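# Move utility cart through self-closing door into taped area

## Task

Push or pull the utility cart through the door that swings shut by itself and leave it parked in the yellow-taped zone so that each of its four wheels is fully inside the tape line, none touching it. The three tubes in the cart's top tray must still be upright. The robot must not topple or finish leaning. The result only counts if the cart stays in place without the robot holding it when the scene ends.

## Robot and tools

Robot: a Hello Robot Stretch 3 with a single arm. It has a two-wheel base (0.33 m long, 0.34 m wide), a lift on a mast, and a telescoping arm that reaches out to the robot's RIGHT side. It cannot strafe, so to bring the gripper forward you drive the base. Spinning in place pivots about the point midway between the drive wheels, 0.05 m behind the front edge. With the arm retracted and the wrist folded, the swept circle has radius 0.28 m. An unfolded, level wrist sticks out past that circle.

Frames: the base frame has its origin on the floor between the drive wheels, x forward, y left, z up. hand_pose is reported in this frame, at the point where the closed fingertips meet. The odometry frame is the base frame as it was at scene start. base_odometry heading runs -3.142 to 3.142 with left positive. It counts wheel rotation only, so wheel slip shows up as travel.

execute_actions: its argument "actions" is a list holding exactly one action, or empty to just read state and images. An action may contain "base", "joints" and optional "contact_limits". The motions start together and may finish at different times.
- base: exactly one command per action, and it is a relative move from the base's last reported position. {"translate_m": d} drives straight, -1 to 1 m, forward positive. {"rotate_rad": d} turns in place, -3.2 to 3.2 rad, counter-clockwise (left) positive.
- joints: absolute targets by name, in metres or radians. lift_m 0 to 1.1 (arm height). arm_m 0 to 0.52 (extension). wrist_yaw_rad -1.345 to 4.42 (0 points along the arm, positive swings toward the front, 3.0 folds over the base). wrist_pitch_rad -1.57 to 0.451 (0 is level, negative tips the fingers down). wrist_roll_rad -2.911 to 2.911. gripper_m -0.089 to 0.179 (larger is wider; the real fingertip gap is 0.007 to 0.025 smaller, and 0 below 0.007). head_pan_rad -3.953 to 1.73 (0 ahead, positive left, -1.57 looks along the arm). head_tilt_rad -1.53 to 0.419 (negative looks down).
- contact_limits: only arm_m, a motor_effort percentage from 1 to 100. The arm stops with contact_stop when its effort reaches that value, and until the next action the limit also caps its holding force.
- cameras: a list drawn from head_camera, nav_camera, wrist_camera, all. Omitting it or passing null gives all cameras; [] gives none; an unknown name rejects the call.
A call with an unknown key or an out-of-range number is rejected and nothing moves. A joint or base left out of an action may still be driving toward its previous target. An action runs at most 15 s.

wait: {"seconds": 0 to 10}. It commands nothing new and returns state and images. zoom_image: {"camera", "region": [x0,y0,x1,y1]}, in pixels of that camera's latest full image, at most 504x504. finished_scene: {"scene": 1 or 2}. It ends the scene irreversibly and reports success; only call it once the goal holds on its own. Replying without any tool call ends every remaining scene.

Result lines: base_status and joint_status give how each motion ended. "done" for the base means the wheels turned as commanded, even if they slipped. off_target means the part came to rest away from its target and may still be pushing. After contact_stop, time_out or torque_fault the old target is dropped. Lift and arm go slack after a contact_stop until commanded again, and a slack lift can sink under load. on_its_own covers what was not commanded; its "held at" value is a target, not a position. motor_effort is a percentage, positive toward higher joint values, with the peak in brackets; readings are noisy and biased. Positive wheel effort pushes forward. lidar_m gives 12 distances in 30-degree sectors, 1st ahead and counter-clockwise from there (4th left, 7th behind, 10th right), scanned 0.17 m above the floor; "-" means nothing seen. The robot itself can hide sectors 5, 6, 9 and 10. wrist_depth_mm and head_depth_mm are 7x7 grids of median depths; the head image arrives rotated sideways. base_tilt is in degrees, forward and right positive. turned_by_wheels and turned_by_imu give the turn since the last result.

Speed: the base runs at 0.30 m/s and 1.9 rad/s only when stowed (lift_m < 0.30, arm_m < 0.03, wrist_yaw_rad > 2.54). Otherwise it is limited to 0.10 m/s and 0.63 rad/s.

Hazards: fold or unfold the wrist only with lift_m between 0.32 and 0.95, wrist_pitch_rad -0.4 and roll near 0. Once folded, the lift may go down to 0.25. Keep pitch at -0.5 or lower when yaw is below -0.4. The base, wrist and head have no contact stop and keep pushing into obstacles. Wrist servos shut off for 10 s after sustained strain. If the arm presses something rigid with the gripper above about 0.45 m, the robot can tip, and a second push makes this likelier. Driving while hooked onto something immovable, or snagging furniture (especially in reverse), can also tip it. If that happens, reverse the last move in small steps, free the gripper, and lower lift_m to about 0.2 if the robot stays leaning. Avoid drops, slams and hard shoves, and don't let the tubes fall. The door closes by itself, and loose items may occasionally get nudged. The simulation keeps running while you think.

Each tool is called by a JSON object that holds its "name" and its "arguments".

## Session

{"name": "execute_actions", "arguments": {"actions": [{"joints":{"head_tilt_rad":-0.5}}]}}

Scene clock: 0.87 s.
base_odometry: x=+0.000 y=+0.000 heading=+0.000 (m, m, rad; odometry frame)
turned_by_wheels: +0.000 (rad since the last result)
turned_by_imu: +0.000 (rad since the last result)
base_tilt: forward=+0.5 right=+0.1 (deg)
lidar_m: 0.94 0.94 1.12 1.21 1.21 1.78 1.58 1.58 1.02 0.90 0.91 1.06
head_depth_mm: 839 923 1019 1137 1281 1437 1259 / 821 895 988 1102 1239 1407 1268 / 801 877 961 1068 1202 1371 1274 / 783 852 939 1036 1161 1318 1281 / 768 836 914 1010 1130 1277 1288 / 753 816 892 985 1093 1232 1285 / 736 800 872 953 1062 1195 1277
base_status: not commanded
joint_positions: lift_m=+0.399 arm_m=+0.003 wrist_yaw_rad=+2.864 wrist_pitch_rad=-0.345 wrist_roll_rad=-0.014 gripper_m=+0.037 head_pan_rad=-0.010 head_tilt_rad=-0.494
joint_status: all done
motor_effort: left_wheel=+0(0) right_wheel=+0(0) lift_m=+21(21) arm_m=+0(1) wrist_yaw_rad=+1(1) wrist_pitch_rad=+8(8) wrist_roll_rad=-1(0) gripper_m=+0(0) head_pan_rad=+0(0) head_tilt_rad=-4(32) (%)
hand_pose: x=+0.0425 y=+0.0764 z=+0.4280 quat_wxyz=(+0.217, +0.702, +0.026, +0.678) (m; base frame)
wrist_depth_mm: - - - - - 925 760 / - - - - - 960 791 / - - - - - - 804 / - - - - - - 826 / - 826 857 835 865 865 814 / 660 713 - 696 731 716 722 / 582 - 599 598 597 610 615
pictures: head_camera (sideways: a quarter turn clockwise sets it upright), nav_camera (sideways: a quarter turn counterclockwise sets it upright), wrist_camera
camera_calibration (this result's frames):
head_camera: T_world_to_cam=[[-0.488302, 0.0431779, -0.871606, 1.15629], [0.0267711, 0.999046, 0.0344931, -0.0431106], [0.872264, -0.0064908, -0.488993, 0.58969], [0, 0, 0, 1]] pos_world=[0.0514081, -0.00302909, 1.29767]
nav_camera: T_world_to_cam=[[0.447924, -0.0211075, 0.893823, -1.12536], [-0.024453, -0.999637, -0.0113521, 0.0666324], [0.893737, -0.0167717, -0.448277, 0.535047], [0, 0, 0, 1]] pos_world=[0.0275136, 0.0518283, 1.24648]
wrist_camera: T_world_to_cam=[[0.960241, -0.274152, 0.0527026, -0.0486105], [-0.0902824, -0.483589, -0.870626, 0.449727], [0.264171, 0.831253, -0.489113, 0.301548], [0, 0, 0, 1]] pos_world=[0.00761996, -0.0465068, 0.541597]
Images, in order (width x height): head_camera 896x504, nav_camera 672x504, wrist_camera 644x364.

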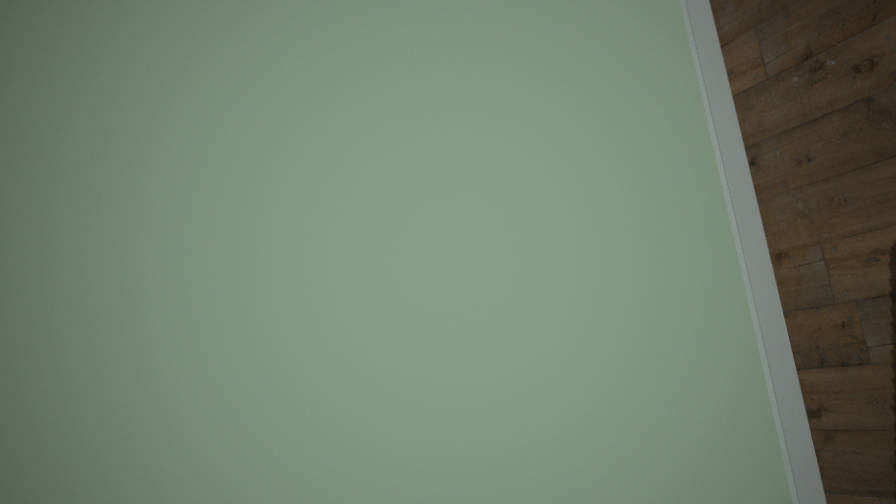

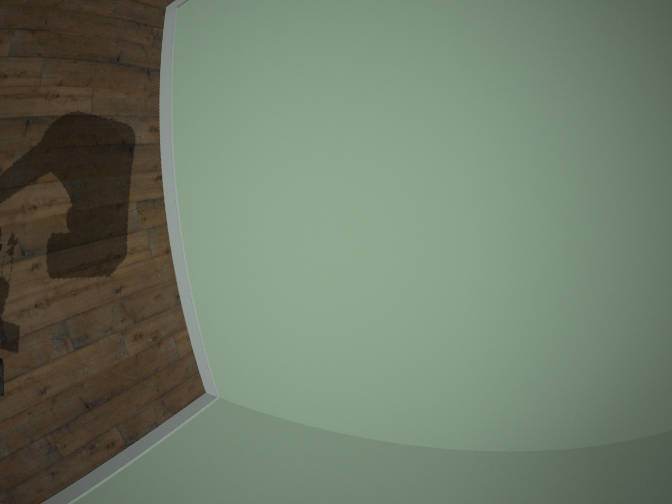

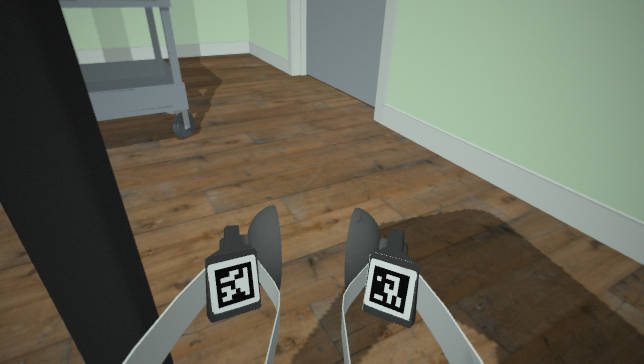

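Wall normal at ~12.5°.

{"name": "execute_actions", "arguments": {"actions": [{"base":{"rotate_rad":1.803},"joints":{"lift_m":0.28,"wrist_pitch_rad":-0.4,"wrist_yaw_rad":3.0,"head_pan_rad":0.15}}], "cameras": ["head_camera","nav_camera"]}}

{"name": "execute_actions", "arguments": {"actions": [{"joints":{"head_pan_rad":-0.55}}], "cameras": ["head_camera"]}}

Scene clock: 8.40 s.
base_odometry: x=+0.000 y=+0.000 heading=+1.803 (m, m, rad; odometry frame)
turned_by_wheels: +1.803 (rad since the last result)
turned_by_imu: +1.787 (rad since the last result)
base_tilt: forward=+0.6 right=+0.2 (deg)
lidar_m: 1.21 1.25 1.63 1.57 1.26 0.93 0.90 0.94 0.97 0.94 0.98 1.37
head_depth_mm: 2279 2518 2719 2448 1909 1526 1259 / 2300 2482 1347 1580 1540 1535 1266 / 2316 2535 1354 1677 1668 1540 1273 / 2364 1307 1362 1698 1741 1543 1277 / 2392 2640 1509 1692 1781 1561 1284 / 2519 2730 2994 2748 1982 1571 1293 / 2535 2803 2956 2744 1987 1573 1304
base_status: done
joint_positions: lift_m=+0.280 arm_m=+0.003 wrist_yaw_rad=+2.998 wrist_pitch_rad=-0.414 wrist_roll_rad=-0.014 gripper_m=+0.037 head_pan_rad=+0.143 head_tilt_rad=-0.494
joint_status: all done
motor_effort: left_wheel=-1(6) right_wheel=+3(13) lift_m=+17(18) arm_m=-1(1) wrist_yaw_rad=+2(1) wrist_pitch_rad=+8(9) wrist_roll_rad=+0(0) gripper_m=+0(0) head_pan_rad=+4(24) head_tilt_rad=-3(3) (%)
hand_pose: x=+0.0110 y=+0.0749 z=+0.2938 quat_wxyz=(+0.194, +0.695, +0.097, +0.685) (m; base frame)
wrist_depth_mm: - - - - - - - / - - - - - - - / 879 - 926 919 941 957 972 / 702 - 727 728 735 744 762 / 580 587 612 604 611 612 613 / 499 503 - 525 531 514 519 / 452 - - - 438 451 449
pictures: head_camera (sideways: a quarter turn clockwise sets it upright), nav_camera (sideways: a quarter turn counterclockwise sets it upright)
camera_calibration (this result's frames):
head_camera: T_world_to_cam=[[-0.490002, -0.0318566, -0.871139, 1.15569], [-0.125752, 0.991462, 0.034477, -0.0421593], [0.862603, 0.126442, -0.489824, 0.590831], [0, 0, 0, 1]] pos_world=[0.0513365, 0.00391015, 1.29762]
nav_camera: T_world_to_cam=[[0.446752, 0.0475191, 0.893395, -1.1248], [0.128155, -0.991689, -0.0113383, 0.0656835], [0.885431, 0.119559, -0.449129, 0.536207], [0, 0, 0, 1]] pos_world=[0.0193132, 0.0544786, 1.24646]
Images, in order (width x height): head_camera 896x504, nav_camera 672x504.

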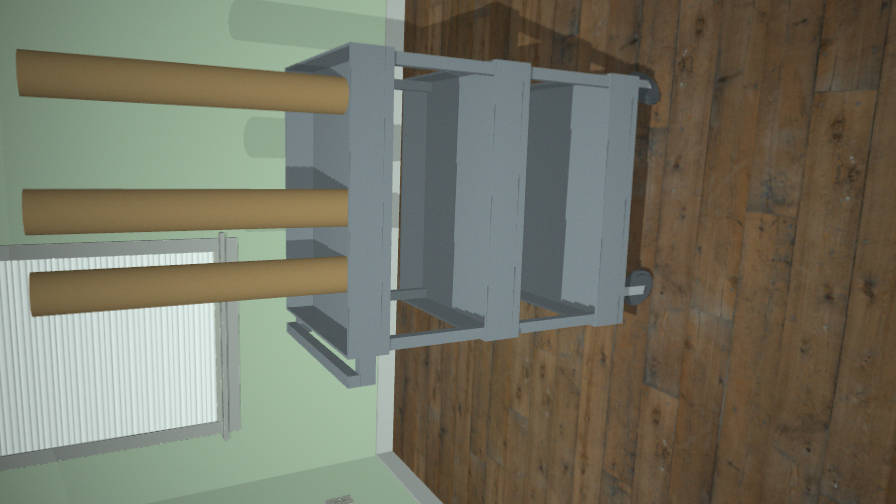

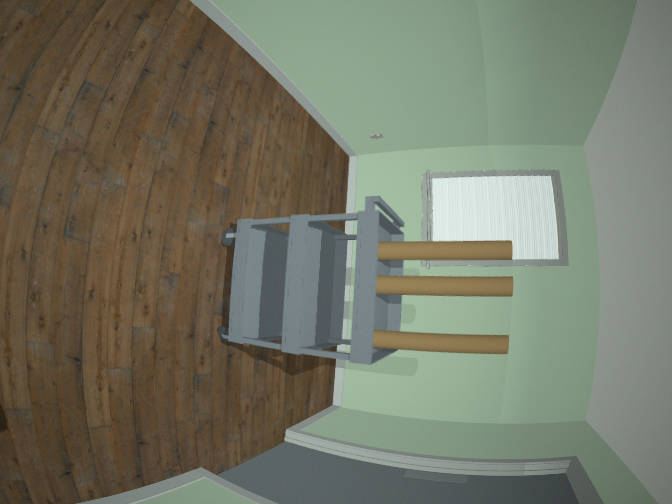

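Scene clock: 9.37 s.
base_odometry: x=+0.000 y=+0.000 heading=+1.803 (m, m, rad; odometry frame)
turned_by_wheels: +0.000 (rad since the last result)
turned_by_imu: +0.000 (rad since the last result)
base_tilt: forward=+0.6 right=+0.1 (deg)
lidar_m: 1.21 1.25 1.63 1.58 1.26 0.93 0.90 0.94 0.97 0.94 0.98 1.36
head_depth_mm: 1049 1122 1208 1293 1405 1457 1261 / 1178 1261 1374 1496 1641 1532 1267 / 1458 1597 1763 1938 1936 1537 1274 / 1709 1884 2122 2325 1965 1555 1283 / 1910 2141 2451 2563 1971 1559 1290 / 2380 2636 2919 2733 1998 1558 1288 / 2358 2542 2733 2469 1589 1491 1304
base_status: not commanded
joint_positions: lift_m=+0.280 arm_m=+0.003 wrist_yaw_rad=+2.998 wrist_pitch_rad=-0.414 wrist_roll_rad=-0.014 gripper_m=+0.037 head_pan_rad=-0.543 head_tilt_rad=-0.494
joint_status: all done
motor_effort: left_wheel=-1(1) right_wheel=+4(3) lift_m=+18(18) arm_m=-1(1) wrist_yaw_rad=+2(2) wrist_pitch_rad=+8(8) wrist_roll_rad=+0(0) gripper_m=+1(0) head_pan_rad=-5(52) head_tilt_rad=-3(3) (%)
hand_pose: x=+0.0110 y=+0.0749 z=+0.2938 quat_wxyz=(+0.194, +0.695, +0.097, +0.685) (m; base frame)
wrist_depth_mm: - - - - - - - / - - - - - - - / 891 - 916 931 943 962 972 / 701 - 728 724 736 743 761 / 577 578 617 598 618 610 612 / 495 496 - 522 530 520 522 / 456 - - - 437 446 451
pictures: head_camera (sideways: a quarter turn clockwise sets it upright)
camera_calibration (this result's frames):
head_camera: T_world_to_cam=[[-0.399402, 0.285647, -0.871139, 1.15514], [0.530536, 0.846961, 0.034477, -0.0461627], [0.747669, -0.448401, -0.489824, 0.591532], [0, 0, 0, 1]] pos_world=[0.0435862, -0.0256206, 1.29762]
Images, in order (width x height): head_camera 896x504.

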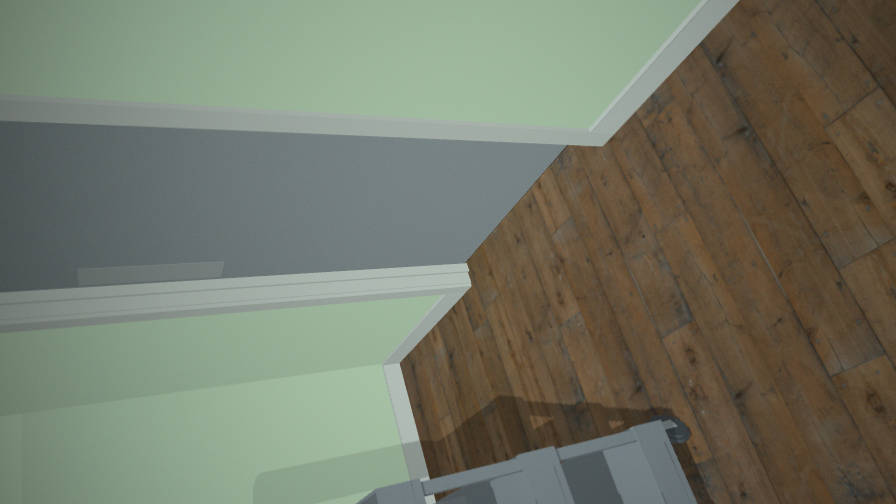

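{"name": "execute_actions", "arguments": {"actions": [{"base":{"rotate_rad":0.857}}], "cameras": []}}

{"name": "execute_actions", "arguments": {"actions": [{"base":{"translate_m":1.0}}], "cameras": []}}

{"name": "execute_actions", "arguments": {"actions": [{"base":{"rotate_rad":-0.705}}], "cameras": []}}

{"name": "execute_actions", "arguments": {"actions": [{"base":{"translate_m":0.8}}], "cameras": []}}

{"name": "execute_actions", "arguments": {"actions": [{"base":{"rotate_rad":-1.55},"joints":{"lift_m":0.742,"head_pan_rad":-0.1,"head_tilt_rad":-0.7}}], "cameras": []}}

{"name": "execute_actions", "arguments": {"actions": [{"joints":{"wrist_yaw_rad":1.7,"gripper_m":0.1}}], "cameras": []}}

{"name": "execute_actions", "arguments": {"actions": [{"joints":{"wrist_pitch_rad":0,"wrist_roll_rad":-1.57,"arm_m":0.03}}]}}

Scene clock: 34.00 s.
base_odometry: x=+0.000 y=+0.000 heading=+2.660 (m, m, rad; odometry frame)
turned_by_wheels: +0.857 (rad since the last result)
turned_by_imu: +0.849 (rad since the last result)
base_tilt: forward=+0.6 right=+0.2 (deg)
lidar_m: 1.74 1.57 1.57 1.00 0.90 0.91 1.04 0.94 0.95 1.16 1.21 1.21
head_depth_mm: 2270 2491 1542 1571 1630 1490 1256 / 2286 2491 1301 1655 1647 1528 1269 / 1227 1314 1375 1668 1738 1536 1276 / 2524 2755 2950 2522 1952 1552 1283 / 2596 2889 3180 2685 1978 1559 1287 / 2611 2730 2853 2711 1993 1563 1291 / 2207 2275 2394 2439 1996 1582 1300
base_status: done
joint_positions: lift_m=+0.280 arm_m=+0.003 wrist_yaw_rad=+2.998 wrist_pitch_rad=-0.414 wrist_roll_rad=-0.014 gripper_m=+0.037 head_pan_rad=-0.543 head_tilt_rad=-0.494
joint_status: not commanded
motor_effort: left_wheel=-2(9) right_wheel=+3(14) lift_m=+18(17) arm_m=-1(1) wrist_yaw_rad=+3(2) wrist_pitch_rad=+8(8) wrist_roll_rad=+0(0) gripper_m=+1(0) head_pan_rad=-5(5) head_tilt_rad=-2(3) (%)
hand_pose: x=+0.0110 y=+0.0749 z=+0.2938 quat_wxyz=(+0.194, +0.695, +0.097, +0.685) (m; base frame)
wrist_depth_mm: 693 - - - - - - / 731 - - - - - - / 768 - 926 913 943 959 974 / 707 - 723 730 739 748 761 / 583 578 610 592 623 608 612 / 498 502 - 524 528 516 520 / 454 - - - 438 447 454
pictures: none
No camera images: the call's "cameras" was empty. Leave "cameras" out to get every camera's image.

Scene clock: 39.03 s.
base_odometry: x=-0.886 y=+0.464 heading=+2.660 (m, m, rad; odometry frame)
turned_by_wheels: +0.000 (rad since the last result)
turned_by_imu: +0.001 (rad since the last result)
base_tilt: forward=+0.6 right=+0.2 (deg)
lidar_m: 0.89 0.81 0.81 0.99 1.54 1.55 1.89 1.71 1.00 0.65 0.79 1.41
head_depth_mm: 1777 1926 2109 2284 1917 1511 1258 / 1835 1997 2192 2358 1926 1529 1268 / 1897 2052 2282 2447 1948 1541 1272 / 1915 2113 2279 2406 1962 1541 1278 / 1605 1699 1790 1895 1862 1557 1286 / 1328 1381 1449 1513 1593 1523 1294 / 1126 1164 1212 1260 1303 1369 1289
base_status: done
joint_positions: lift_m=+0.280 arm_m=+0.003 wrist_yaw_rad=+2.998 wrist_pitch_rad=-0.414 wrist_roll_rad=-0.014 gripper_m=+0.037 head_pan_rad=-0.543 head_tilt_rad=-0.495
joint_status: not commanded
motor_effort: left_wheel=-1(7) right_wheel=+3(13) lift_m=+18(18) arm_m=-1(1) wrist_yaw_rad=+1(2) wrist_pitch_rad=+8(8) wrist_roll_rad=+0(0) gripper_m=+0(1) head_pan_rad=-5(5) head_tilt_rad=-3(3) (%)
hand_pose: x=+0.0109 y=+0.0749 z=+0.2937 quat_wxyz=(+0.194, +0.695, +0.097, +0.685) (m; base frame)
wrist_depth_mm: - - - - 843 719 623 / - - - - 881 759 641 / 895 - 903 925 894 793 688 / 703 - 715 723 737 743 694 / 580 582 613 597 615 609 628 / 495 497 - 519 528 516 521 / 452 - - - 436 447 452
pictures: none
No camera images: the call's "cameras" was empty. Leave "cameras" out to get every camera's image.

Scene clock: 40.70 s.
base_odometry: x=-0.886 y=+0.464 heading=+1.955 (m, m, rad; odometry frame)
turned_by_wheels: -0.705 (rad since the last result)
turned_by_imu: -0.699 (rad since the last result)
base_tilt: forward=+0.6 right=+0.2 (deg)
lidar_m: 1.93 0.99 0.81 0.81 0.89 1.41 1.54 1.70 1.72 1.71 0.69 0.66
head_depth_mm: 2158 807 880 934 1141 1069 1201 / 693 760 852 921 795 1001 1175 / 2036 2212 2405 933 1050 1076 1188 / 1985 2153 2364 1076 1327 1450 1278 / 1909 2073 2284 2459 1976 1550 1282 / 1852 2001 2182 2352 1985 1570 1285 / 1780 1918 2087 2281 2013 1575 1297
base_status: done
joint_positions: lift_m=+0.280 arm_m=+0.003 wrist_yaw_rad=+2.998 wrist_pitch_rad=-0.414 wrist_roll_rad=-0.014 gripper_m=+0.037 head_pan_rad=-0.543 head_tilt_rad=-0.495
joint_status: not commanded
motor_effort: left_wheel=+3(10) right_wheel=-3(10) lift_m=+18(18) arm_m=-1(1) wrist_yaw_rad=+1(2) wrist_pitch_rad=+8(8) wrist_roll_rad=+0(1) gripper_m=+0(1) head_pan_rad=-5(5) head_tilt_rad=-3(2) (%)
hand_pose: x=+0.0109 y=+0.0749 z=+0.2937 quat_wxyz=(+0.194, +0.695, +0.097, +0.685) (m; base frame)
wrist_depth_mm: 789 - 780 788 785 773 767 / 854 - 863 844 846 841 825 / 893 - 874 892 877 873 875 / 707 - 725 725 742 739 757 / 583 586 616 599 610 609 618 / 494 498 - 524 533 514 522 / 451 - - - 438 447 449
pictures: none
No camera images: the call's "cameras" was empty. Leave "cameras" out to get every camera's image.

Scene clock: 45.17 s.
base_odometry: x=-1.186 y=+1.205 heading=+1.955 (m, m, rad; odometry frame)
turned_by_wheels: +0.000 (rad since the last result)
turned_by_imu: +0.001 (rad since the last result)
base_tilt: forward=+0.6 right=+0.2 (deg)
lidar_m: 1.42 0.82 0.67 0.67 0.75 1.17 2.32 2.27 0.47 0.46 0.51 1.43
head_depth_mm: 1434 1570 1744 1958 1899 1518 1259 / 1370 1502 1657 1859 1929 1524 1269 / 1313 1434 1585 1758 1875 1540 1268 / 1268 1379 1511 1677 1820 1557 1283 / 1214 1317 1431 1596 1756 1561 1284 / 1171 1271 1376 1521 1683 1568 1293 / 1135 1225 1331 1462 1609 1570 1299
base_status: done
joint_positions: lift_m=+0.280 arm_m=+0.003 wrist_yaw_rad=+2.998 wrist_pitch_rad=-0.414 wrist_roll_rad=-0.014 gripper_m=+0.037 head_pan_rad=-0.543 head_tilt_rad=-0.495
joint_status: not commanded
motor_effort: left_wheel=+3(12) right_wheel=-3(7) lift_m=+18(18) arm_m=-2(1) wrist_yaw_rad=+1(2) wrist_pitch_rad=+8(8) wrist_roll_rad=+0(0) gripper_m=+0(0) head_pan_rad=-5(4) head_tilt_rad=-3(3) (%)
hand_pose: x=+0.0109 y=+0.0749 z=+0.2937 quat_wxyz=(+0.194, +0.695, +0.097, +0.685) (m; base frame)
wrist_depth_mm: 663 - 658 658 650 656 648 / 720 - 721 710 708 706 703 / 772 - 768 762 754 753 769 / 704 - 714 735 740 754 760 / 578 588 611 599 615 605 622 / 495 497 - 517 530 520 518 / 452 - - - 439 447 449
pictures: none
No camera images: the call's "cameras" was empty. Leave "cameras" out to get every camera's image.

Scene clock: 50.20 s.
base_odometry: x=-1.186 y=+1.205 heading=+0.405 (m, m, rad; odometry frame)
turned_by_wheels: -1.550 (rad since the last result)
turned_by_imu: -1.538 (rad since the last result)
base_tilt: forward=+0.6 right=+0.1 (deg)
lidar_m: 0.46 0.51 1.43 1.43 0.81 0.67 0.67 0.75 1.21 2.33 2.24 0.47
head_depth_mm: 1528 1706 953 743 589 885 1123 / 581 1039 934 752 593 887 1091 / 444 500 571 666 598 894 1092 / 1609 1782 996 764 606 900 1102 / 1640 1821 965 770 940 923 1121 / 1624 1824 2026 724 681 1336 1170 / 1596 1807 2065 2022 1591 1372 1175
base_status: done
joint_positions: lift_m=+0.742 arm_m=+0.003 wrist_yaw_rad=+2.998 wrist_pitch_rad=-0.414 wrist_roll_rad=-0.014 gripper_m=+0.037 head_pan_rad=-0.107 head_tilt_rad=-0.692
joint_status: all done
motor_effort: left_wheel=+3(9) right_wheel=-3(10) lift_m=+24(25) arm_m=-1(1) wrist_yaw_rad=+2(1) wrist_pitch_rad=+9(8) wrist_roll_rad=+0(0) gripper_m=+0(0) head_pan_rad=+4(42) head_tilt_rad=-4(22) (%)
hand_pose: x=+0.0109 y=+0.0749 z=+0.7553 quat_wxyz=(+0.194, +0.695, +0.097, +0.685) (m; base frame)
wrist_depth_mm: 773 - - - - - - / 797 - - - - - - / 824 - - - - - - / 850 - - - - - - / 861 - - - - - - / 861 - - - - - - / 834 908 919 926 918 949 948
pictures: none
No camera images: the call's "cameras" was empty. Leave "cameras" out to get every camera's image.

Scene clock: 51.87 s.
base_odometry: x=-1.186 y=+1.205 heading=+0.405 (m, m, rad; odometry frame)
turned_by_wheels: +0.000 (rad since the last result)
turned_by_imu: +0.000 (rad since the last result)
base_tilt: forward=+0.5 right=+0.2 (deg)
lidar_m: 0.46 0.51 1.43 1.43 0.81 0.67 0.67 0.75 1.20 2.33 2.23 0.46
head_depth_mm: 1524 1708 950 742 588 886 1125 / 580 1042 932 752 593 888 1090 / 443 501 571 666 598 893 1091 / 1616 1772 995 763 605 901 1094 / 1638 1833 965 770 939 921 1128 / 1630 1823 2011 727 678 1335 1172 / 1594 1813 2075 2024 1596 1369 1179
base_status: not commanded
joint_positions: lift_m=+0.742 arm_m=+0.003 wrist_yaw_rad=+1.703 wrist_pitch_rad=-0.414 wrist_roll_rad=-0.014 gripper_m=+0.100 head_pan_rad=-0.107 head_tilt_rad=-0.692
joint_status: all done
motor_effort: left_wheel=+3(3) right_wheel=-3(3) lift_m=+24(24) arm_m=-1(2) wrist_yaw_rad=-2(4) wrist_pitch_rad=+8(9) wrist_roll_rad=+0(0) gripper_m=+0(81) head_pan_rad=+4(4) head_tilt_rad=-4(3) (%)
hand_pose: x=+0.2016 y=-0.1183 z=+0.7553 quat_wxyz=(+0.568, +0.613, -0.342, +0.429) (m; base frame)
wrist_depth_mm: - 398 374 345 322 298 242 / - - - - 946 326 - / - - - 896 915 - - / - - 658 706 715 - - / - - 550 524 590 - - / - - 856 865 664 - - / 917 891 809 764 769 941 939
pictures: none
No camera images: the call's "cameras" was empty. Leave "cameras" out to get every camera's image.

Scene clock: 53.30 s.
base_odometry: x=-1.186 y=+1.205 heading=+0.405 (m, m, rad; odometry frame)
turned_by_wheels: +0.000 (rad since the last result)
turned_by_imu: +0.000 (rad since the last result)
base_tilt: forward=+0.6 right=+0.2 (deg)
lidar_m: 0.46 0.51 1.43 1.43 0.81 0.67 0.67 0.75 1.20 2.32 2.24 0.47
head_depth_mm: 1523 1712 953 742 588 886 1136 / 580 1045 935 750 593 889 1087 / 444 500 571 667 598 894 1089 / 1616 1790 993 763 606 898 1100 / 1644 1835 966 768 943 924 1128 / 1624 1820 2017 726 679 1330 1170 / 1601 1820 2095 2026 1594 1379 1175
base_status: not commanded
joint_positions: lift_m=+0.742 arm_m=+0.030 wrist_yaw_rad=+1.702 wrist_pitch_rad=-0.025 wrist_roll_rad=-1.570 gripper_m=+0.100 head_pan_rad=-0.107 head_tilt_rad=-0.692
joint_status: all done
motor_effort: left_wheel=+2(3) right_wheel=-3(2) lift_m=+24(24) arm_m=+3(3) wrist_yaw_rad=-2(1) wrist_pitch_rad=+14(15) wrist_roll_rad=-1(2) gripper_m=+0(0) head_pan_rad=+5(4) head_tilt_rad=-5(5) (%)
hand_pose: x=+0.2320 y=-0.1410 z=+0.8501 quat_wxyz=(+0.659, +0.009, +0.010, +0.752) (m; base frame)
wrist_depth_mm: 402 635 - 397 - - - / 400 667 - 390 - - - / 445 692 970 384 - - - / 483 696 982 376 475 473 470 / 486 651 - 373 - - - / 486 - - 370 - - - / 373 - 370 360 - - -
pictures: head_camera (sideways: a quarter turn clockwise sets it upright), nav_camera (sideways: a quarter turn counterclockwise sets it upright), wrist_camera
camera_calibration (this result's frames):
head_camera: T_world_to_cam=[[-0.642808, 0.107607, -0.758432, 1.00968], [0.1299, 0.991057, 0.0305156, -0.0385531], [0.754933, -0.0789047, -0.651038, 0.801223], [0, 0, 0, 1]] pos_world=[0.0491696, -0.00722029, 1.28858]
nav_camera: T_world_to_cam=[[0.609893, -0.0822786, 0.788201, -0.988623], [-0.123169, -0.992351, -0.00828399, 0.0632377], [0.782854, -0.0920294, -0.615362, 0.753113], [0, 0, 0, 1]] pos_world=[0.0211667, 0.0507199, 1.24319]
wrist_camera: T_world_to_cam=[[0.00308556, 0.0343855, 0.999404, -0.851593], [-0.0342234, -0.99882, 0.034471, -0.125842], [0.999409, -0.0343094, -0.00190513, -0.0681187], [0, 0, 0, 1]] pos_world=[0.0663993, -0.0987482, 0.855293]
Images, in order (width x height): head_camera 896x504, nav_camera 672x504, wrist_camera 644x364.

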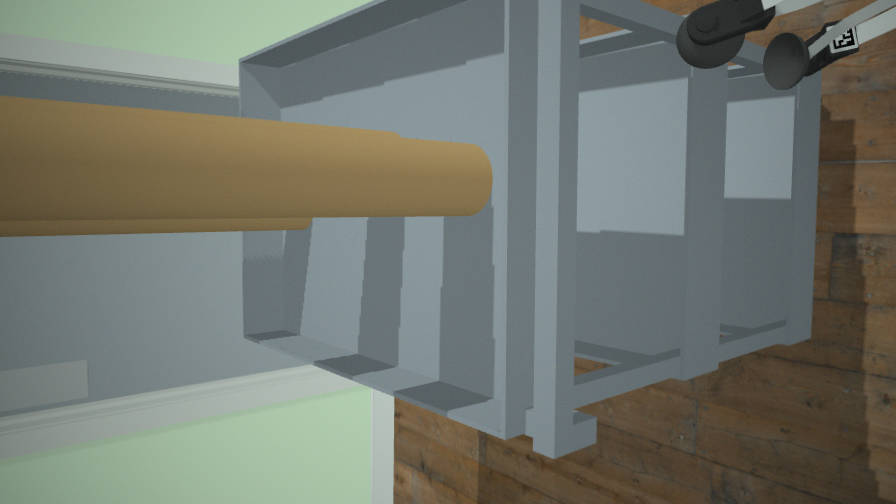

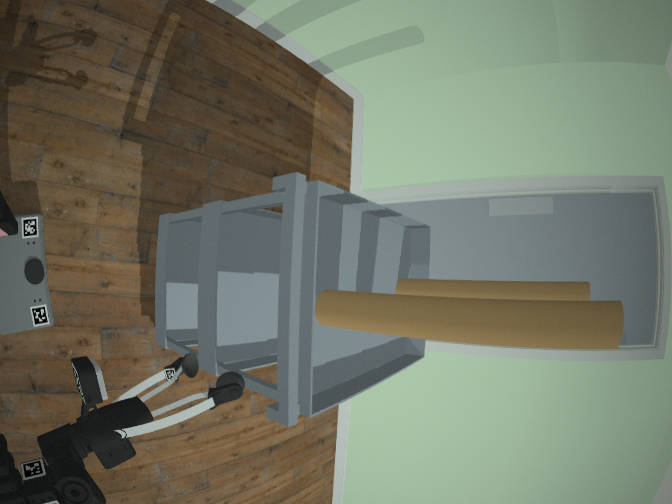

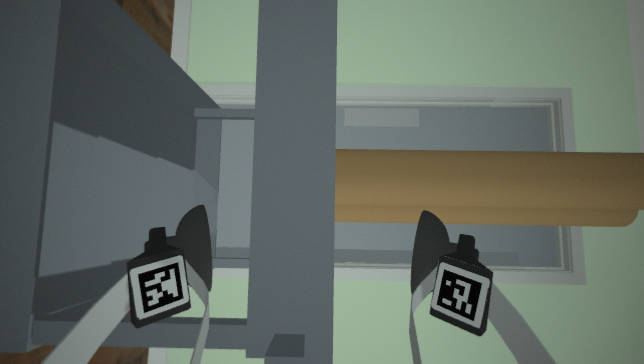

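{"name": "execute_actions", "arguments": {"actions": [{"base":{"translate_m":0.157},"joints":{"arm_m":0.01,"head_tilt_rad":-0.9}}], "cameras": []}}

{"name": "execute_actions", "arguments": {"actions": [{"joints":{"gripper_m":-0.02}}], "cameras": ["wrist_camera"]}}

{"name": "execute_actions", "arguments": {"actions": [{"joints":{"arm_m":0.14}}], "cameras": ["nav_camera","wrist_camera"]}}

Scene clock: 64.73 s.
base_odometry: x=-1.042 y=+1.267 heading=+0.405 (m, m, rad; odometry frame)
turned_by_wheels: +0.000 (rad since the last result)
turned_by_imu: +0.000 (rad since the last result)
base_tilt: forward=+0.6 right=+0.2 (deg)
lidar_m: 0.31 0.34 1.40 1.40 1.00 0.83 0.83 0.92 1.48 2.36 0.38 0.31
head_depth_mm: 348 829 721 609 501 791 1080 / 323 377 466 586 499 1023 1094 / 368 413 497 579 493 987 1094 / 1589 876 734 619 497 1009 1102 / 1594 872 742 623 502 968 1107 / 1574 1788 725 609 508 1243 1112 / 1545 1808 1961 1651 1344 1253 1115
base_status: done
joint_positions: lift_m=+0.742 arm_m=+0.010 wrist_yaw_rad=+1.702 wrist_pitch_rad=-0.025 wrist_roll_rad=-1.570 gripper_m=+0.100 head_pan_rad=-0.107 head_tilt_rad=-0.889
joint_status: all done
motor_effort: left_wheel=+3(8) right_wheel=-3(3) lift_m=+24(24) arm_m=-5(4) wrist_yaw_rad=-1(2) wrist_pitch_rad=+14(14) wrist_roll_rad=+0(1) gripper_m=+0(1) head_pan_rad=+4(4) head_tilt_rad=-6(24) (%)
hand_pose: x=+0.2320 y=-0.1217 z=+0.8502 quat_wxyz=(+0.659, +0.009, +0.009, +0.752) (m; base frame)
wrist_depth_mm: 455 - 240 175 - - - / 482 653 235 173 - - - / 485 693 232 170 - - - / 483 695 228 168 321 320 319 / 484 651 224 164 321 319 317 / 488 - 222 163 - - - / 454 - 218 160 - - -
pictures: none
No camera images: the call's "cameras" was empty. Leave "cameras" out to get every camera's image.

Scene clock: 66.43 s.
base_odometry: x=-1.042 y=+1.267 heading=+0.405 (m, m, rad; odometry frame)
turned_by_wheels: +0.000 (rad since the last result)
turned_by_imu: +0.000 (rad since the last result)
base_tilt: forward=+0.5 right=+0.2 (deg)
lidar_m: 0.31 0.34 1.40 1.40 1.00 0.83 0.83 0.92 1.48 2.36 0.38 0.31
head_depth_mm: 348 830 721 609 503 788 1086 / 322 378 465 585 507 1021 1096 / 376 414 497 581 493 988 1099 / 1574 874 735 618 497 1005 1101 / 1604 870 739 623 502 967 1103 / 1577 1789 724 608 507 1246 1109 / 1550 1818 1957 1649 1342 1252 1112
base_status: not commanded
joint_positions: lift_m=+0.742 arm_m=+0.010 wrist_yaw_rad=+1.704 wrist_pitch_rad=-0.024 wrist_roll_rad=-1.571 gripper_m=-0.019 head_pan_rad=-0.107 head_tilt_rad=-0.889
joint_status: all done
motor_effort: left_wheel=+3(3) right_wheel=-4(4) lift_m=+24(24) arm_m=-4(4) wrist_yaw_rad=-4(3) wrist_pitch_rad=+14(14) wrist_roll_rad=+0(0) gripper_m=-18(90) head_pan_rad=+4(4) head_tilt_rad=-6(5) (%)
hand_pose: x=+0.2320 y=-0.1211 z=+0.8504 quat_wxyz=(+0.659, +0.008, +0.010, +0.752) (m; base frame)
wrist_depth_mm: 454 - 240 176 - - - / 481 649 236 173 - - - / 482 693 231 170 - - - / 486 700 227 168 323 320 322 / 484 700 225 164 318 319 315 / 487 702 - 162 - - - / 479 636 218 160 - - -
pictures: wrist_camera
camera_calibration (this result's frames):
wrist_camera: T_world_to_cam=[[0.00156374, 0.0356852, 0.999362, -0.852056], [-0.032373, -0.998837, 0.0357171, -0.107507], [0.999475, -0.0324082, -0.000406681, -0.0684707], [0, 0, 0, 1]] pos_world=[0.0662868, -0.0791947, 0.855324]
Images, in order (width x height): wrist_camera 644x364.

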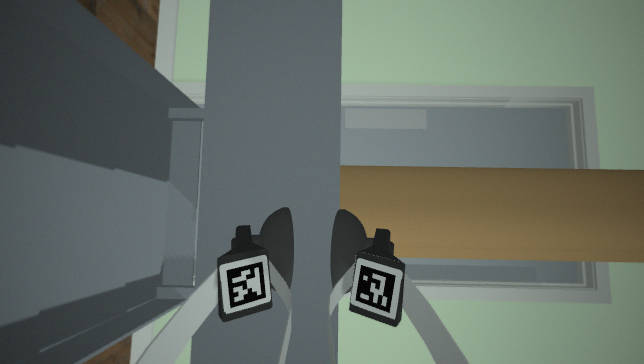

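Scene clock: 68.67 s.
base_odometry: x=-1.042 y=+1.267 heading=+0.405 (m, m, rad; odometry frame)
turned_by_wheels: +0.000 (rad since the last result)
turned_by_imu: +0.000 (rad since the last result)
base_tilt: forward=+0.6 right=+0.2 (deg)
lidar_m: 0.29 1.69 1.40 1.40 1.00 0.83 0.83 0.92 1.48 2.36 0.41 0.30
head_depth_mm: 351 395 459 582 499 1061 1091 / 1494 585 644 587 484 1029 1094 / 685 818 731 616 501 984 1096 / 1591 876 736 619 476 823 1106 / 1595 864 740 622 506 1223 1104 / 1579 1834 1957 1644 1415 1247 1108 / 1538 1815 1969 1644 1427 1252 1110
base_status: not commanded
joint_positions: lift_m=+0.742 arm_m=+0.139 wrist_yaw_rad=+1.781 wrist_pitch_rad=-0.023 wrist_roll_rad=-1.572 gripper_m=-0.019 head_pan_rad=-0.107 head_tilt_rad=-0.889
joint_status: all done
on_its_own: wrist_yaw_rad is held at +1.755, not at your +1.700, by its stall guard, which is still easing
motor_effort: left_wheel=+5(8) right_wheel=-5(13) lift_m=+24(24) arm_m=+5(9) wrist_yaw_rad=-21(34) wrist_pitch_rad=+13(14) wrist_roll_rad=+1(1) gripper_m=-17(17) head_pan_rad=+4(4) head_tilt_rad=-6(6) (%)
hand_pose: x=+0.2286 y=-0.2309 z=+0.8505 quat_wxyz=(+0.629, +0.007, +0.010, +0.777) (m; base frame)
wrist_depth_mm: 480 - 225 163 - - - / 482 682 224 163 - - - / 484 703 224 163 - - - / 487 699 224 163 315 313 311 / 486 704 224 163 - 489 480 / 490 668 - 164 - - - / 455 - 223 163 - - -
pictures: nav_camera (sideways: a quarter turn counterclockwise sets it upright), wrist_camera
camera_calibration (this result's frames):
nav_camera: T_world_to_cam=[[0.751759, -0.0974502, 0.652198, -0.812242], [-0.124369, -0.992224, -0.00490204, 0.0588404], [0.647604, -0.0774278, -0.758033, 0.939502], [0, 0, 0, 1]] pos_world=[0.00950307, 0.0519733, 1.2422]
wrist_camera: T_world_to_cam=[[-0.00182884, 0.0370185, 0.999313, -0.847097], [0.0449054, -0.998303, 0.0370632, -0.235923], [0.99899, 0.0449423, 0.000163407, -0.051163], [0, 0, 0, 1]] pos_world=[0.0601563, -0.201865, 0.855267]
Images, in order (width x height): nav_camera 672x504, wrist_camera 644x364.

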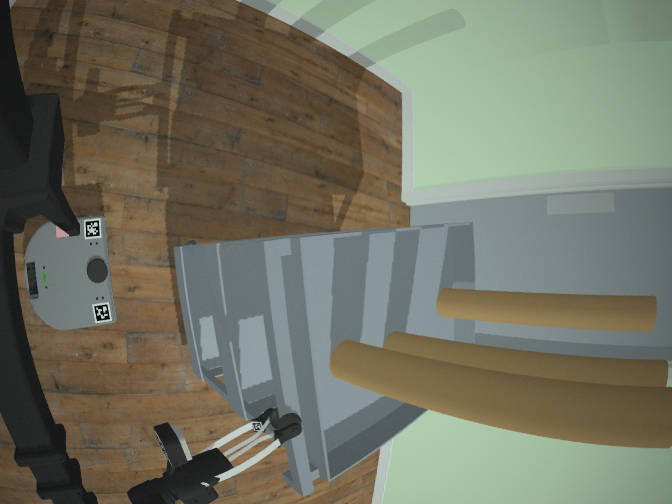

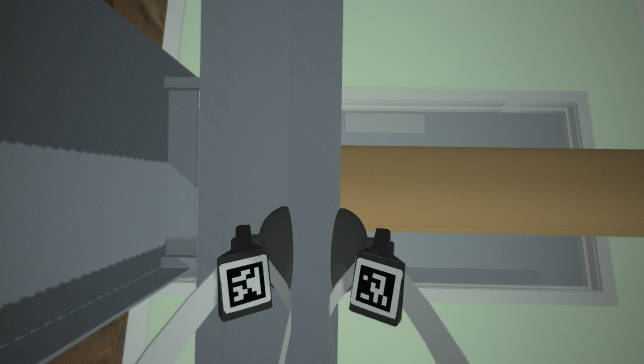

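{"name": "execute_actions", "arguments": {"actions": [{"joints":{"gripper_m":0.06,"wrist_yaw_rad":1.74}}], "cameras": []}}

{"name": "execute_actions", "arguments": {"actions": [{"base":{"translate_m":0.012}}], "cameras": []}}

{"name": "execute_actions", "arguments": {"actions": [{"joints":{"gripper_m":-0.02}}], "cameras": []}}

{"name": "execute_actions", "arguments": {"actions": [{"base":{"translate_m":0.35}}], "cameras": ["nav_camera"]}}

Scene clock: 76.57 s.
base_odometry: x=-1.042 y=+1.267 heading=+0.405 (m, m, rad; odometry frame)
turned_by_wheels: +0.000 (rad since the last result)
turned_by_imu: +0.000 (rad since the last result)
base_tilt: forward=+0.6 right=+0.2 (deg)
lidar_m: 0.28 1.69 1.40 1.40 1.00 0.83 0.82 0.92 1.49 2.36 0.41 0.29
head_depth_mm: 353 397 456 572 496 1062 1091 / 1500 595 649 585 482 1009 1096 / 684 812 730 616 497 984 1096 / 1590 876 734 619 476 824 1101 / 1589 864 741 621 558 1218 1109 / 1576 1822 1948 1650 1421 1244 1111 / 1542 1809 1971 1654 1422 1253 1117
base_status: not commanded
joint_positions: lift_m=+0.742 arm_m=+0.140 wrist_yaw_rad=+1.743 wrist_pitch_rad=-0.023 wrist_roll_rad=-1.572 gripper_m=+0.060 head_pan_rad=-0.107 head_tilt_rad=-0.889
joint_status: all done
motor_effort: left_wheel=+3(4) right_wheel=-3(3) lift_m=+24(24) arm_m=+3(3) wrist_yaw_rad=-1(30) wrist_pitch_rad=+14(14) wrist_roll_rad=+1(1) gripper_m=+0(79) head_pan_rad=+4(4) head_tilt_rad=-6(6) (%)
hand_pose: x=+0.2304 y=-0.2408 z=+0.8505 quat_wxyz=(+0.644, +0.007, +0.010, +0.765) (m; base frame)
wrist_depth_mm: 481 643 215 156 - - - / 482 694 217 157 - - - / 485 698 218 158 333 - - / 487 699 219 160 309 308 305 / 486 707 220 160 - - - / 483 625 222 161 - - - / 456 - 224 162 - - -
pictures: none
No camera images: the call's "cameras" was empty. Leave "cameras" out to get every camera's image.

Scene clock: 77.40 s.
base_odometry: x=-1.031 y=+1.272 heading=+0.405 (m, m, rad; odometry frame)
turned_by_wheels: +0.000 (rad since the last result)
turned_by_imu: +0.000 (rad since the last result)
base_tilt: forward=+0.6 right=+0.2 (deg)
lidar_m: 0.27 1.69 1.40 1.40 1.01 0.84 0.84 0.93 1.50 2.36 0.39 0.28
head_depth_mm: 353 386 447 570 484 1014 1091 / 1488 601 653 585 478 981 1094 / 676 792 728 616 485 820 1097 / 1582 871 735 619 485 796 1089 / 1587 858 741 622 557 1198 1105 / 1558 1811 1951 1647 1421 1253 1110 / 1538 1791 1964 1657 1426 1250 1116
base_status: done
joint_positions: lift_m=+0.742 arm_m=+0.140 wrist_yaw_rad=+1.743 wrist_pitch_rad=-0.023 wrist_roll_rad=-1.572 gripper_m=+0.060 head_pan_rad=-0.107 head_tilt_rad=-0.889
joint_status: not commanded
motor_effort: left_wheel=+3(8) right_wheel=-3(3) lift_m=+24(24) arm_m=+3(3) wrist_yaw_rad=-1(2) wrist_pitch_rad=+13(14) wrist_roll_rad=+1(1) gripper_m=+1(1) head_pan_rad=+4(5) head_tilt_rad=-6(5) (%)
hand_pose: x=+0.2304 y=-0.2408 z=+0.8505 quat_wxyz=(+0.644, +0.007, +0.010, +0.765) (m; base frame)
wrist_depth_mm: 483 648 203 145 - - - / 477 686 204 145 - - - / 485 702 206 147 316 320 321 / 488 695 207 147 297 296 293 / 487 709 209 148 - - - / 484 628 210 149 - - - / 457 - 213 150 - - -
pictures: none
No camera images: the call's "cameras" was empty. Leave "cameras" out to get every camera's image.

Scene clock: 78.70 s.
base_odometry: x=-1.031 y=+1.272 heading=+0.406 (m, m, rad; odometry frame)
turned_by_wheels: +0.000 (rad since the last result)
turned_by_imu: +0.000 (rad since the last result)
base_tilt: forward=+0.6 right=+0.1 (deg)
lidar_m: 0.27 1.69 1.40 1.40 1.01 0.84 0.84 0.93 1.50 2.35 0.39 0.28
head_depth_mm: 358 386 447 567 489 1004 1090 / 1515 812 653 584 471 979 1092 / 675 786 727 616 494 819 1103 / 1581 871 734 619 483 795 1085 / 1575 857 758 621 559 1218 1108 / 1567 1813 1956 1641 1425 1249 1112 / 1531 1799 1975 1650 1427 1251 1116
base_status: not commanded
joint_positions: lift_m=+0.742 arm_m=+0.140 wrist_yaw_rad=+1.741 wrist_pitch_rad=-0.023 wrist_roll_rad=-1.573 gripper_m=-0.019 head_pan_rad=-0.107 head_tilt_rad=-0.889
joint_status: all done
motor_effort: left_wheel=+5(5) right_wheel=-17(17) lift_m=+24(24) arm_m=+4(3) wrist_yaw_rad=-1(2) wrist_pitch_rad=+13(14) wrist_roll_rad=+1(1) gripper_m=-19(95) head_pan_rad=+4(4) head_tilt_rad=-5(7) (%)
hand_pose: x=+0.2305 y=-0.2412 z=+0.8505 quat_wxyz=(+0.644, +0.007, +0.010, +0.765) (m; base frame)
wrist_depth_mm: 481 643 201 142 - - - / 481 696 203 143 - - - / 483 699 203 143 313 316 320 / 487 702 205 144 294 293 291 / 488 704 206 145 - - - / 485 689 - 146 - - - / 459 - 208 147 - - -
pictures: none
No camera images: the call's "cameras" was empty. Leave "cameras" out to get every camera's image.

Scene clock: 83.20 s.
base_odometry: x=-0.709 y=+1.410 heading=+0.405 (m, m, rad; odometry frame)
turned_by_wheels: +0.000 (rad since the last result)
turned_by_imu: -0.001 (rad since the last result)
base_tilt: forward=+0.5 right=+0.2 (deg)
lidar_m: 0.20 1.49 1.33 1.33 1.43 1.19 1.18 1.31 2.12 2.42 0.40 0.23
head_depth_mm: 298 340 414 583 503 1016 1092 / 412 382 434 526 530 749 1092 / 464 544 656 617 533 485 1065 / 1203 831 735 620 534 428 1025 / 637 811 741 622 539 1186 1107 / 1276 843 744 671 1421 1249 1110 / 1212 1356 1722 1653 1431 1250 1117
base_status: done
joint_positions: lift_m=+0.742 arm_m=+0.140 wrist_yaw_rad=+1.730 wrist_pitch_rad=-0.023 wrist_roll_rad=-1.576 gripper_m=-0.019 head_pan_rad=-0.107 head_tilt_rad=-0.889
joint_status: not commanded
motor_effort: left_wheel=+0(11) right_wheel=+5(31) lift_m=+24(24) arm_m=+1(3) wrist_yaw_rad=+7(9) wrist_pitch_rad=+14(14) wrist_roll_rad=+3(3) gripper_m=-17(19) head_pan_rad=+5(4) head_tilt_rad=-5(6) (%)
hand_pose: x=+0.2310 y=-0.2440 z=+0.8505 quat_wxyz=(+0.649, +0.005, +0.011, +0.761) (m; base frame)
wrist_depth_mm: 483 614 172 116 - - - / 485 644 179 122 286 287 289 / 487 644 187 127 275 272 272 / 487 673 196 133 - - - / 473 - 203 139 - - - / 441 - - 146 - - - / - - 229 155 - - -
pictures: nav_camera (sideways: a quarter turn counterclockwise sets it upright)
camera_calibration (this result's frames):
nav_camera: T_world_to_cam=[[0.751842, -0.0974593, 0.652101, -0.812116], [-0.12437, -0.992224, -0.00489978, 0.0588374], [0.647508, -0.0774177, -0.758116, 0.939611], [0, 0, 0, 1]] pos_world=[0.00949551, 0.0519741, 1.2422]
Images, in order (width x height): nav_camera 672x504.

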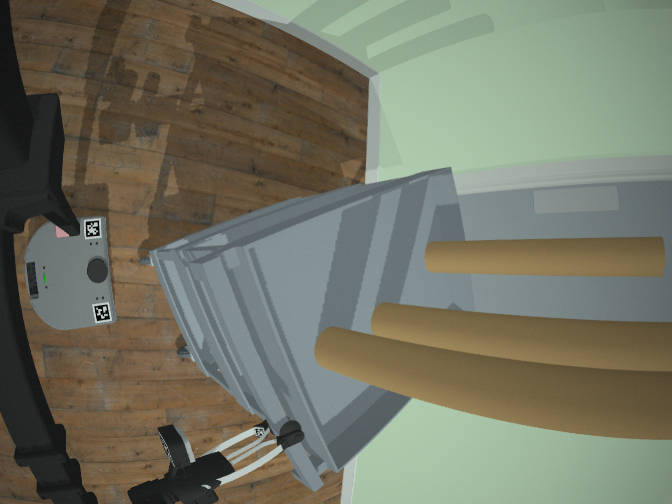

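{"name": "execute_actions", "arguments": {"actions": [{"base":{"translate_m":-0.04},"joints":{"arm_m":0.005}}], "cameras": []}}

{"name": "execute_actions", "arguments": {"actions": [{"joints":{"gripper_m":0.1}}], "cameras": []}}

{"name": "execute_actions", "arguments": {"actions": [{"base":{"translate_m":-0.08}}], "cameras": []}}

{"name": "execute_actions", "arguments": {"actions": [{"base":{"rotate_rad":-1.21}}], "cameras": []}}

{"name": "execute_actions", "arguments": {"actions": [{"base":{"translate_m":-0.33}}], "cameras": []}}

{"name": "execute_actions", "arguments": {"actions": [{"base":{"rotate_rad":0.97},"joints":{"arm_m":0.19,"wrist_yaw_rad":1.85,"head_pan_rad":-0.4}}]}}

Scene clock: 99.37 s.
base_odometry: x=-0.746 y=+1.394 heading=+0.405 (m, m, rad; odometry frame)
turned_by_wheels: +0.000 (rad since the last result)
turned_by_imu: +0.000 (rad since the last result)
base_tilt: forward=+0.6 right=+0.1 (deg)
lidar_m: 0.26 0.27 1.34 1.34 1.38 1.15 1.14 1.27 2.05 2.42 0.40 0.28
head_depth_mm: 1263 1444 680 608 480 1198 1074 / 1225 818 726 610 484 1040 1105 / 298 344 422 546 490 818 1101 / 307 363 455 580 502 795 1088 / 654 800 742 621 509 770 1075 / 1310 862 747 627 539 705 1112 / 1246 1367 731 600 509 460 1117
base_status: done
joint_positions: lift_m=+0.742 arm_m=+0.005 wrist_yaw_rad=+1.716 wrist_pitch_rad=-0.023 wrist_roll_rad=-1.576 gripper_m=-0.019 head_pan_rad=-0.107 head_tilt_rad=-0.889
joint_status: all done
on_its_own: wrist_yaw_rad is at rest, and its effort (+18) is outside its rest range (-12 to +12)
motor_effort: left_wheel=+0(4) right_wheel=-1(21) lift_m=+24(24) arm_m=-6(10) wrist_yaw_rad=+18(33) wrist_pitch_rad=+13(14) wrist_roll_rad=+3(3) gripper_m=-18(18) head_pan_rad=+4(5) head_tilt_rad=-4(5) (%)
hand_pose: x=+0.2315 y=-0.1131 z=+0.8506 quat_wxyz=(+0.654, +0.005, +0.011, +0.757) (m; base frame)
wrist_depth_mm: 480 649 191 134 - - - / 483 702 195 136 - - - / 481 697 198 139 294 294 294 / 484 698 201 141 295 290 290 / 491 699 204 143 - - - / 472 - - 145 - - - / - - 212 148 - - -
pictures: none
No camera images: the call's "cameras" was empty. Leave "cameras" out to get every camera's image.

Scene clock: 101.07 s.
base_odometry: x=-0.746 y=+1.394 heading=+0.406 (m, m, rad; odometry frame)
turned_by_wheels: +0.000 (rad since the last result)
turned_by_imu: +0.000 (rad since the last result)
base_tilt: forward=+0.6 right=+0.2 (deg)
lidar_m: 0.27 0.27 1.34 1.34 1.38 1.15 1.14 1.27 2.06 2.42 0.40 0.28
head_depth_mm: 1264 1447 679 609 480 1180 1076 / 1220 822 726 612 472 1039 1101 / 300 346 425 549 490 818 1100 / 308 365 457 578 496 796 1085 / 657 800 741 622 503 773 1075 / 1304 863 747 627 540 706 1111 / 1248 1343 734 601 506 458 1116
base_status: not commanded
joint_positions: lift_m=+0.742 arm_m=+0.005 wrist_yaw_rad=+1.702 wrist_pitch_rad=-0.024 wrist_roll_rad=-1.576 gripper_m=+0.100 head_pan_rad=-0.107 head_tilt_rad=-0.889
joint_status: all done
on_its_own: wrist_yaw_rad is held at +1.699, not at your +1.740, by its stall guard, which is not easing now
motor_effort: left_wheel=+2(2) right_wheel=-1(2) lift_m=+24(24) arm_m=-4(7) wrist_yaw_rad=-2(20) wrist_pitch_rad=+14(14) wrist_roll_rad=+3(3) gripper_m=+0(79) head_pan_rad=+4(4) head_tilt_rad=-6(6) (%)
hand_pose: x=+0.2320 y=-0.1166 z=+0.8505 quat_wxyz=(+0.659, +0.006, +0.011, +0.752) (m; base frame)
wrist_depth_mm: 476 661 192 134 - - - / 480 702 195 137 - - - / 484 691 199 139 294 293 292 / 486 707 202 142 299 296 293 / 485 660 206 145 - - - / 463 - 210 147 - - - / 954 - 213 150 - - -
pictures: none
No camera images: the call's "cameras" was empty. Leave "cameras" out to get every camera's image.

Scene clock: 103.57 s.
base_odometry: x=-0.819 y=+1.362 heading=+0.406 (m, m, rad; odometry frame)
turned_by_wheels: +0.000 (rad since the last result)
turned_by_imu: +0.000 (rad since the last result)
base_tilt: forward=+0.6 right=+0.2 (deg)
lidar_m: 0.35 0.35 1.36 1.35 1.28 1.07 1.06 1.19 1.90 2.40 1.76 0.36
head_depth_mm: 1315 1492 680 554 1306 1233 1075 / 1353 844 724 561 863 1165 1105 / 383 453 568 605 851 1127 1098 / 376 442 545 607 854 1107 1104 / 729 853 739 623 842 1067 1109 / 1382 891 745 626 533 1207 1112 / 1321 925 729 608 508 1250 1115
base_status: done
joint_positions: lift_m=+0.742 arm_m=+0.005 wrist_yaw_rad=+1.702 wrist_pitch_rad=-0.024 wrist_roll_rad=-1.576 gripper_m=+0.100 head_pan_rad=-0.107 head_tilt_rad=-0.889
joint_status: not commanded
on_its_own: wrist_yaw_rad is held at +1.699, not at your +1.740, by its stall guard, which is not easing now
motor_effort: left_wheel=+3(4) right_wheel=-2(8) lift_m=+24(24) arm_m=-4(4) wrist_yaw_rad=-2(2) wrist_pitch_rad=+14(14) wrist_roll_rad=+3(3) gripper_m=+1(1) head_pan_rad=+4(4) head_tilt_rad=-5(6) (%)
hand_pose: x=+0.2320 y=-0.1166 z=+0.8505 quat_wxyz=(+0.659, +0.006, +0.011, +0.752) (m; base frame)
wrist_depth_mm: 481 659 271 267 - - - / 489 685 275 272 - - - / 484 689 278 274 376 380 375 / 486 694 285 282 381 380 373 / 487 658 289 286 - - - / 470 - 294 294 - - - / 391 318 300 301 - - -
pictures: none
No camera images: the call's "cameras" was empty. Leave "cameras" out to get every camera's image.

Scene clock: 106.43 s.
base_odometry: x=-0.819 y=+1.362 heading=-0.804 (m, m, rad; odometry frame)
turned_by_wheels: -1.210 (rad since the last result)
turned_by_imu: -1.202 (rad since the last result)
base_tilt: forward=+0.6 right=+0.2 (deg)
lidar_m: 2.02 0.39 0.35 0.35 1.39 1.35 1.41 1.10 1.06 1.11 1.55 2.40
head_depth_mm: 2088 2250 1883 1593 1406 1237 1075 / 2203 2332 1904 1602 1387 1207 1106 / 2258 2347 1908 1619 1400 1228 1100 / 2391 2353 1939 1632 1407 1241 1103 / 2435 2376 1942 1641 1412 1242 1109 / 2114 2250 1951 1649 1424 1249 1091 / 1837 1999 1983 1649 1423 812 969
base_status: done
joint_positions: lift_m=+0.742 arm_m=+0.005 wrist_yaw_rad=+1.701 wrist_pitch_rad=-0.024 wrist_roll_rad=-1.576 gripper_m=+0.100 head_pan_rad=-0.107 head_tilt_rad=-0.889
joint_status: not commanded
on_its_own: wrist_yaw_rad is held at +1.699, not at your +1.740, by its stall guard, which is not easing now
motor_effort: left_wheel=+3(9) right_wheel=-4(9) lift_m=+24(24) arm_m=-4(4) wrist_yaw_rad=-2(2) wrist_pitch_rad=+14(14) wrist_roll_rad=+3(3) gripper_m=+0(0) head_pan_rad=+4(4) head_tilt_rad=-6(6) (%)
hand_pose: x=+0.2320 y=-0.1167 z=+0.8505 quat_wxyz=(+0.659, +0.006, +0.011, +0.752) (m; base frame)
wrist_depth_mm: - - - - - - - / - - - - - - - / - - - - - - - / - - - - - - - / - - - - - - - / - - - - - - - / - - - - - - -
pictures: none
No camera images: the call's "cameras" was empty. Leave "cameras" out to get every camera's image.

Scene clock: 111.20 s.
base_odometry: x=-1.048 y=+1.600 heading=-0.804 (m, m, rad; odometry frame)
turned_by_wheels: +0.000 (rad since the last result)
turned_by_imu: +0.000 (rad since the last result)
base_tilt: forward=+0.5 right=+0.2 (deg)
lidar_m: 2.26 0.50 0.47 1.48 1.10 1.07 1.12 0.92 0.89 0.93 1.30 2.68
head_depth_mm: 2334 2341 1906 1594 1410 1240 1073 / 2434 2323 1904 1609 1391 1206 1107 / 2565 2354 1921 1614 1391 1232 1101 / 2671 2374 1929 1626 1408 1236 1103 / 2698 2396 1931 1634 1412 1243 1109 / 2382 2402 1967 1643 1336 1245 1111 / 2061 2199 1866 1007 1208 1123 1095
base_status: done
joint_positions: lift_m=+0.742 arm_m=+0.005 wrist_yaw_rad=+1.701 wrist_pitch_rad=-0.024 wrist_roll_rad=-1.576 gripper_m=+0.100 head_pan_rad=-0.107 head_tilt_rad=-0.889
joint_status: not commanded
on_its_own: wrist_yaw_rad is held at +1.699, not at your +1.740, by its stall guard, which is not easing now
motor_effort: left_wheel=+3(5) right_wheel=-3(9) lift_m=+24(24) arm_m=-4(4) wrist_yaw_rad=-1(2) wrist_pitch_rad=+14(14) wrist_roll_rad=+3(3) gripper_m=+1(0) head_pan_rad=+4(4) head_tilt_rad=-6(4) (%)
hand_pose: x=+0.2320 y=-0.1167 z=+0.8505 quat_wxyz=(+0.659, +0.006, +0.011, +0.752) (m; base frame)
wrist_depth_mm: - - - - - - - / - - - - - - - / - - - - - - - / - - - - - - - / - - - - - - - / - - - - - - - / - - - - - - -
pictures: none
No camera images: the call's "cameras" was empty. Leave "cameras" out to get every camera's image.

Scene clock: 113.80 s.
base_odometry: x=-1.048 y=+1.600 heading=+0.166 (m, m, rad; odometry frame)
turned_by_wheels: +0.970 (rad since the last result)
turned_by_imu: +0.963 (rad since the last result)
base_tilt: forward=+0.5 right=+0.2 (deg)
lidar_m: 0.47 1.60 1.13 1.07 1.10 0.94 0.89 0.91 1.21 2.68 2.43 0.53
head_depth_mm: 1885 2169 1885 1615 1362 1222 1087 / 1773 826 1753 1574 1392 1222 1089 / 1680 852 734 1070 1329 1235 1099 / 1535 820 671 1031 1239 1234 1105 / 580 715 741 989 950 1222 1107 / 747 890 744 665 1343 1244 1109 / 884 914 772 1354 1419 1254 1117
base_status: done
joint_positions: lift_m=+0.742 arm_m=+0.190 wrist_yaw_rad=+1.848 wrist_pitch_rad=-0.024 wrist_roll_rad=-1.576 gripper_m=+0.100 head_pan_rad=-0.393 head_tilt_rad=-0.889
joint_status: all done
motor_effort: left_wheel=-1(6) right_wheel=+3(10) lift_m=+24(24) arm_m=+4(3) wrist_yaw_rad=+2(2) wrist_pitch_rad=+14(14) wrist_roll_rad=+3(3) gripper_m=+1(0) head_pan_rad=-5(36) head_tilt_rad=-5(6) (%)
hand_pose: x=+0.2244 y=-0.2644 z=+0.8505 quat_wxyz=(+0.602, +0.005, +0.011, +0.798) (m; base frame)
wrist_depth_mm: 943 - - - - - - / 451 652 - 442 - - - / 464 700 - 460 - - - / 477 693 - 477 581 581 578 / 495 657 - 496 - - - / 765 - - 513 - - - / 552 - - 525 - - -
pictures: head_camera (sideways: a quarter turn clockwise sets it upright), nav_camera (sideways: a quarter turn counterclockwise sets it upright), wrist_camera
camera_calibration (this result's frames):
head_camera: T_world_to_cam=[[-0.712309, 0.336736, -0.615812, 0.824253], [0.409252, 0.912069, 0.0253526, -0.0335284], [0.570201, -0.233963, -0.787485, 0.979803], [0, 0, 0, 1]] pos_world=[0.0421604, -0.0177373, 1.28002]
nav_camera: T_world_to_cam=[[0.693915, -0.305657, 0.651963, -0.811584], [-0.399246, -0.916831, -0.00489656, 0.06051], [0.599236, -0.256896, -0.758235, 0.94006], [0, 0, 0, 1]] pos_world=[0.0240106, 0.048909, 1.2422]
wrist_camera: T_world_to_cam=[[-0.00505873, 0.0400396, 0.999185, -0.844189], [0.111827, -0.992908, 0.0403542, -0.28559], [0.993715, 0.11194, 0.000545364, -0.0269259], [0, 0, 0, 1]] pos_world=[0.0544227, -0.246749, 0.855041]
Images, in order (width x height): head_camera 896x504, nav_camera 672x504, wrist_camera 644x364.

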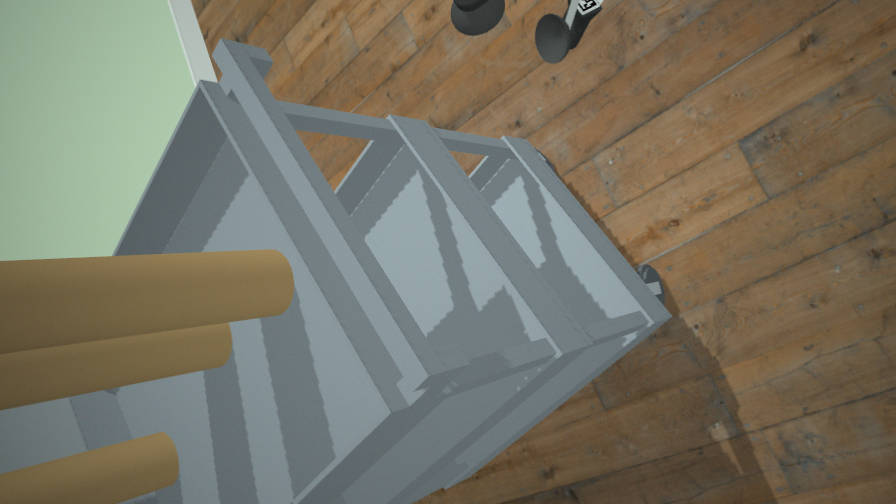

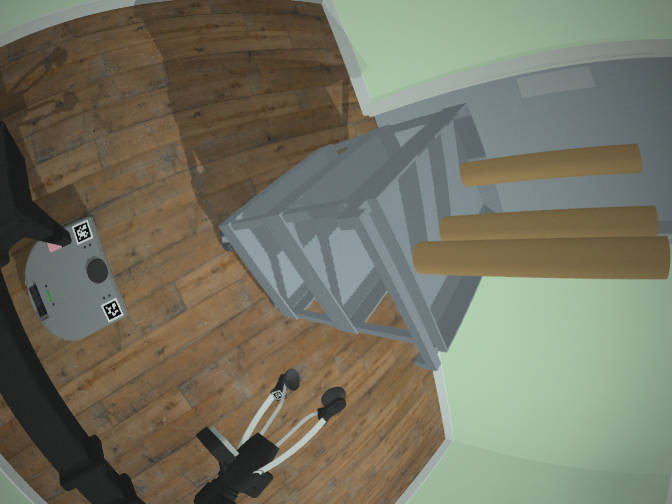

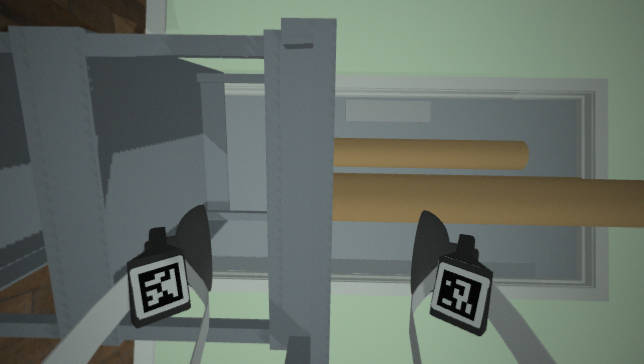

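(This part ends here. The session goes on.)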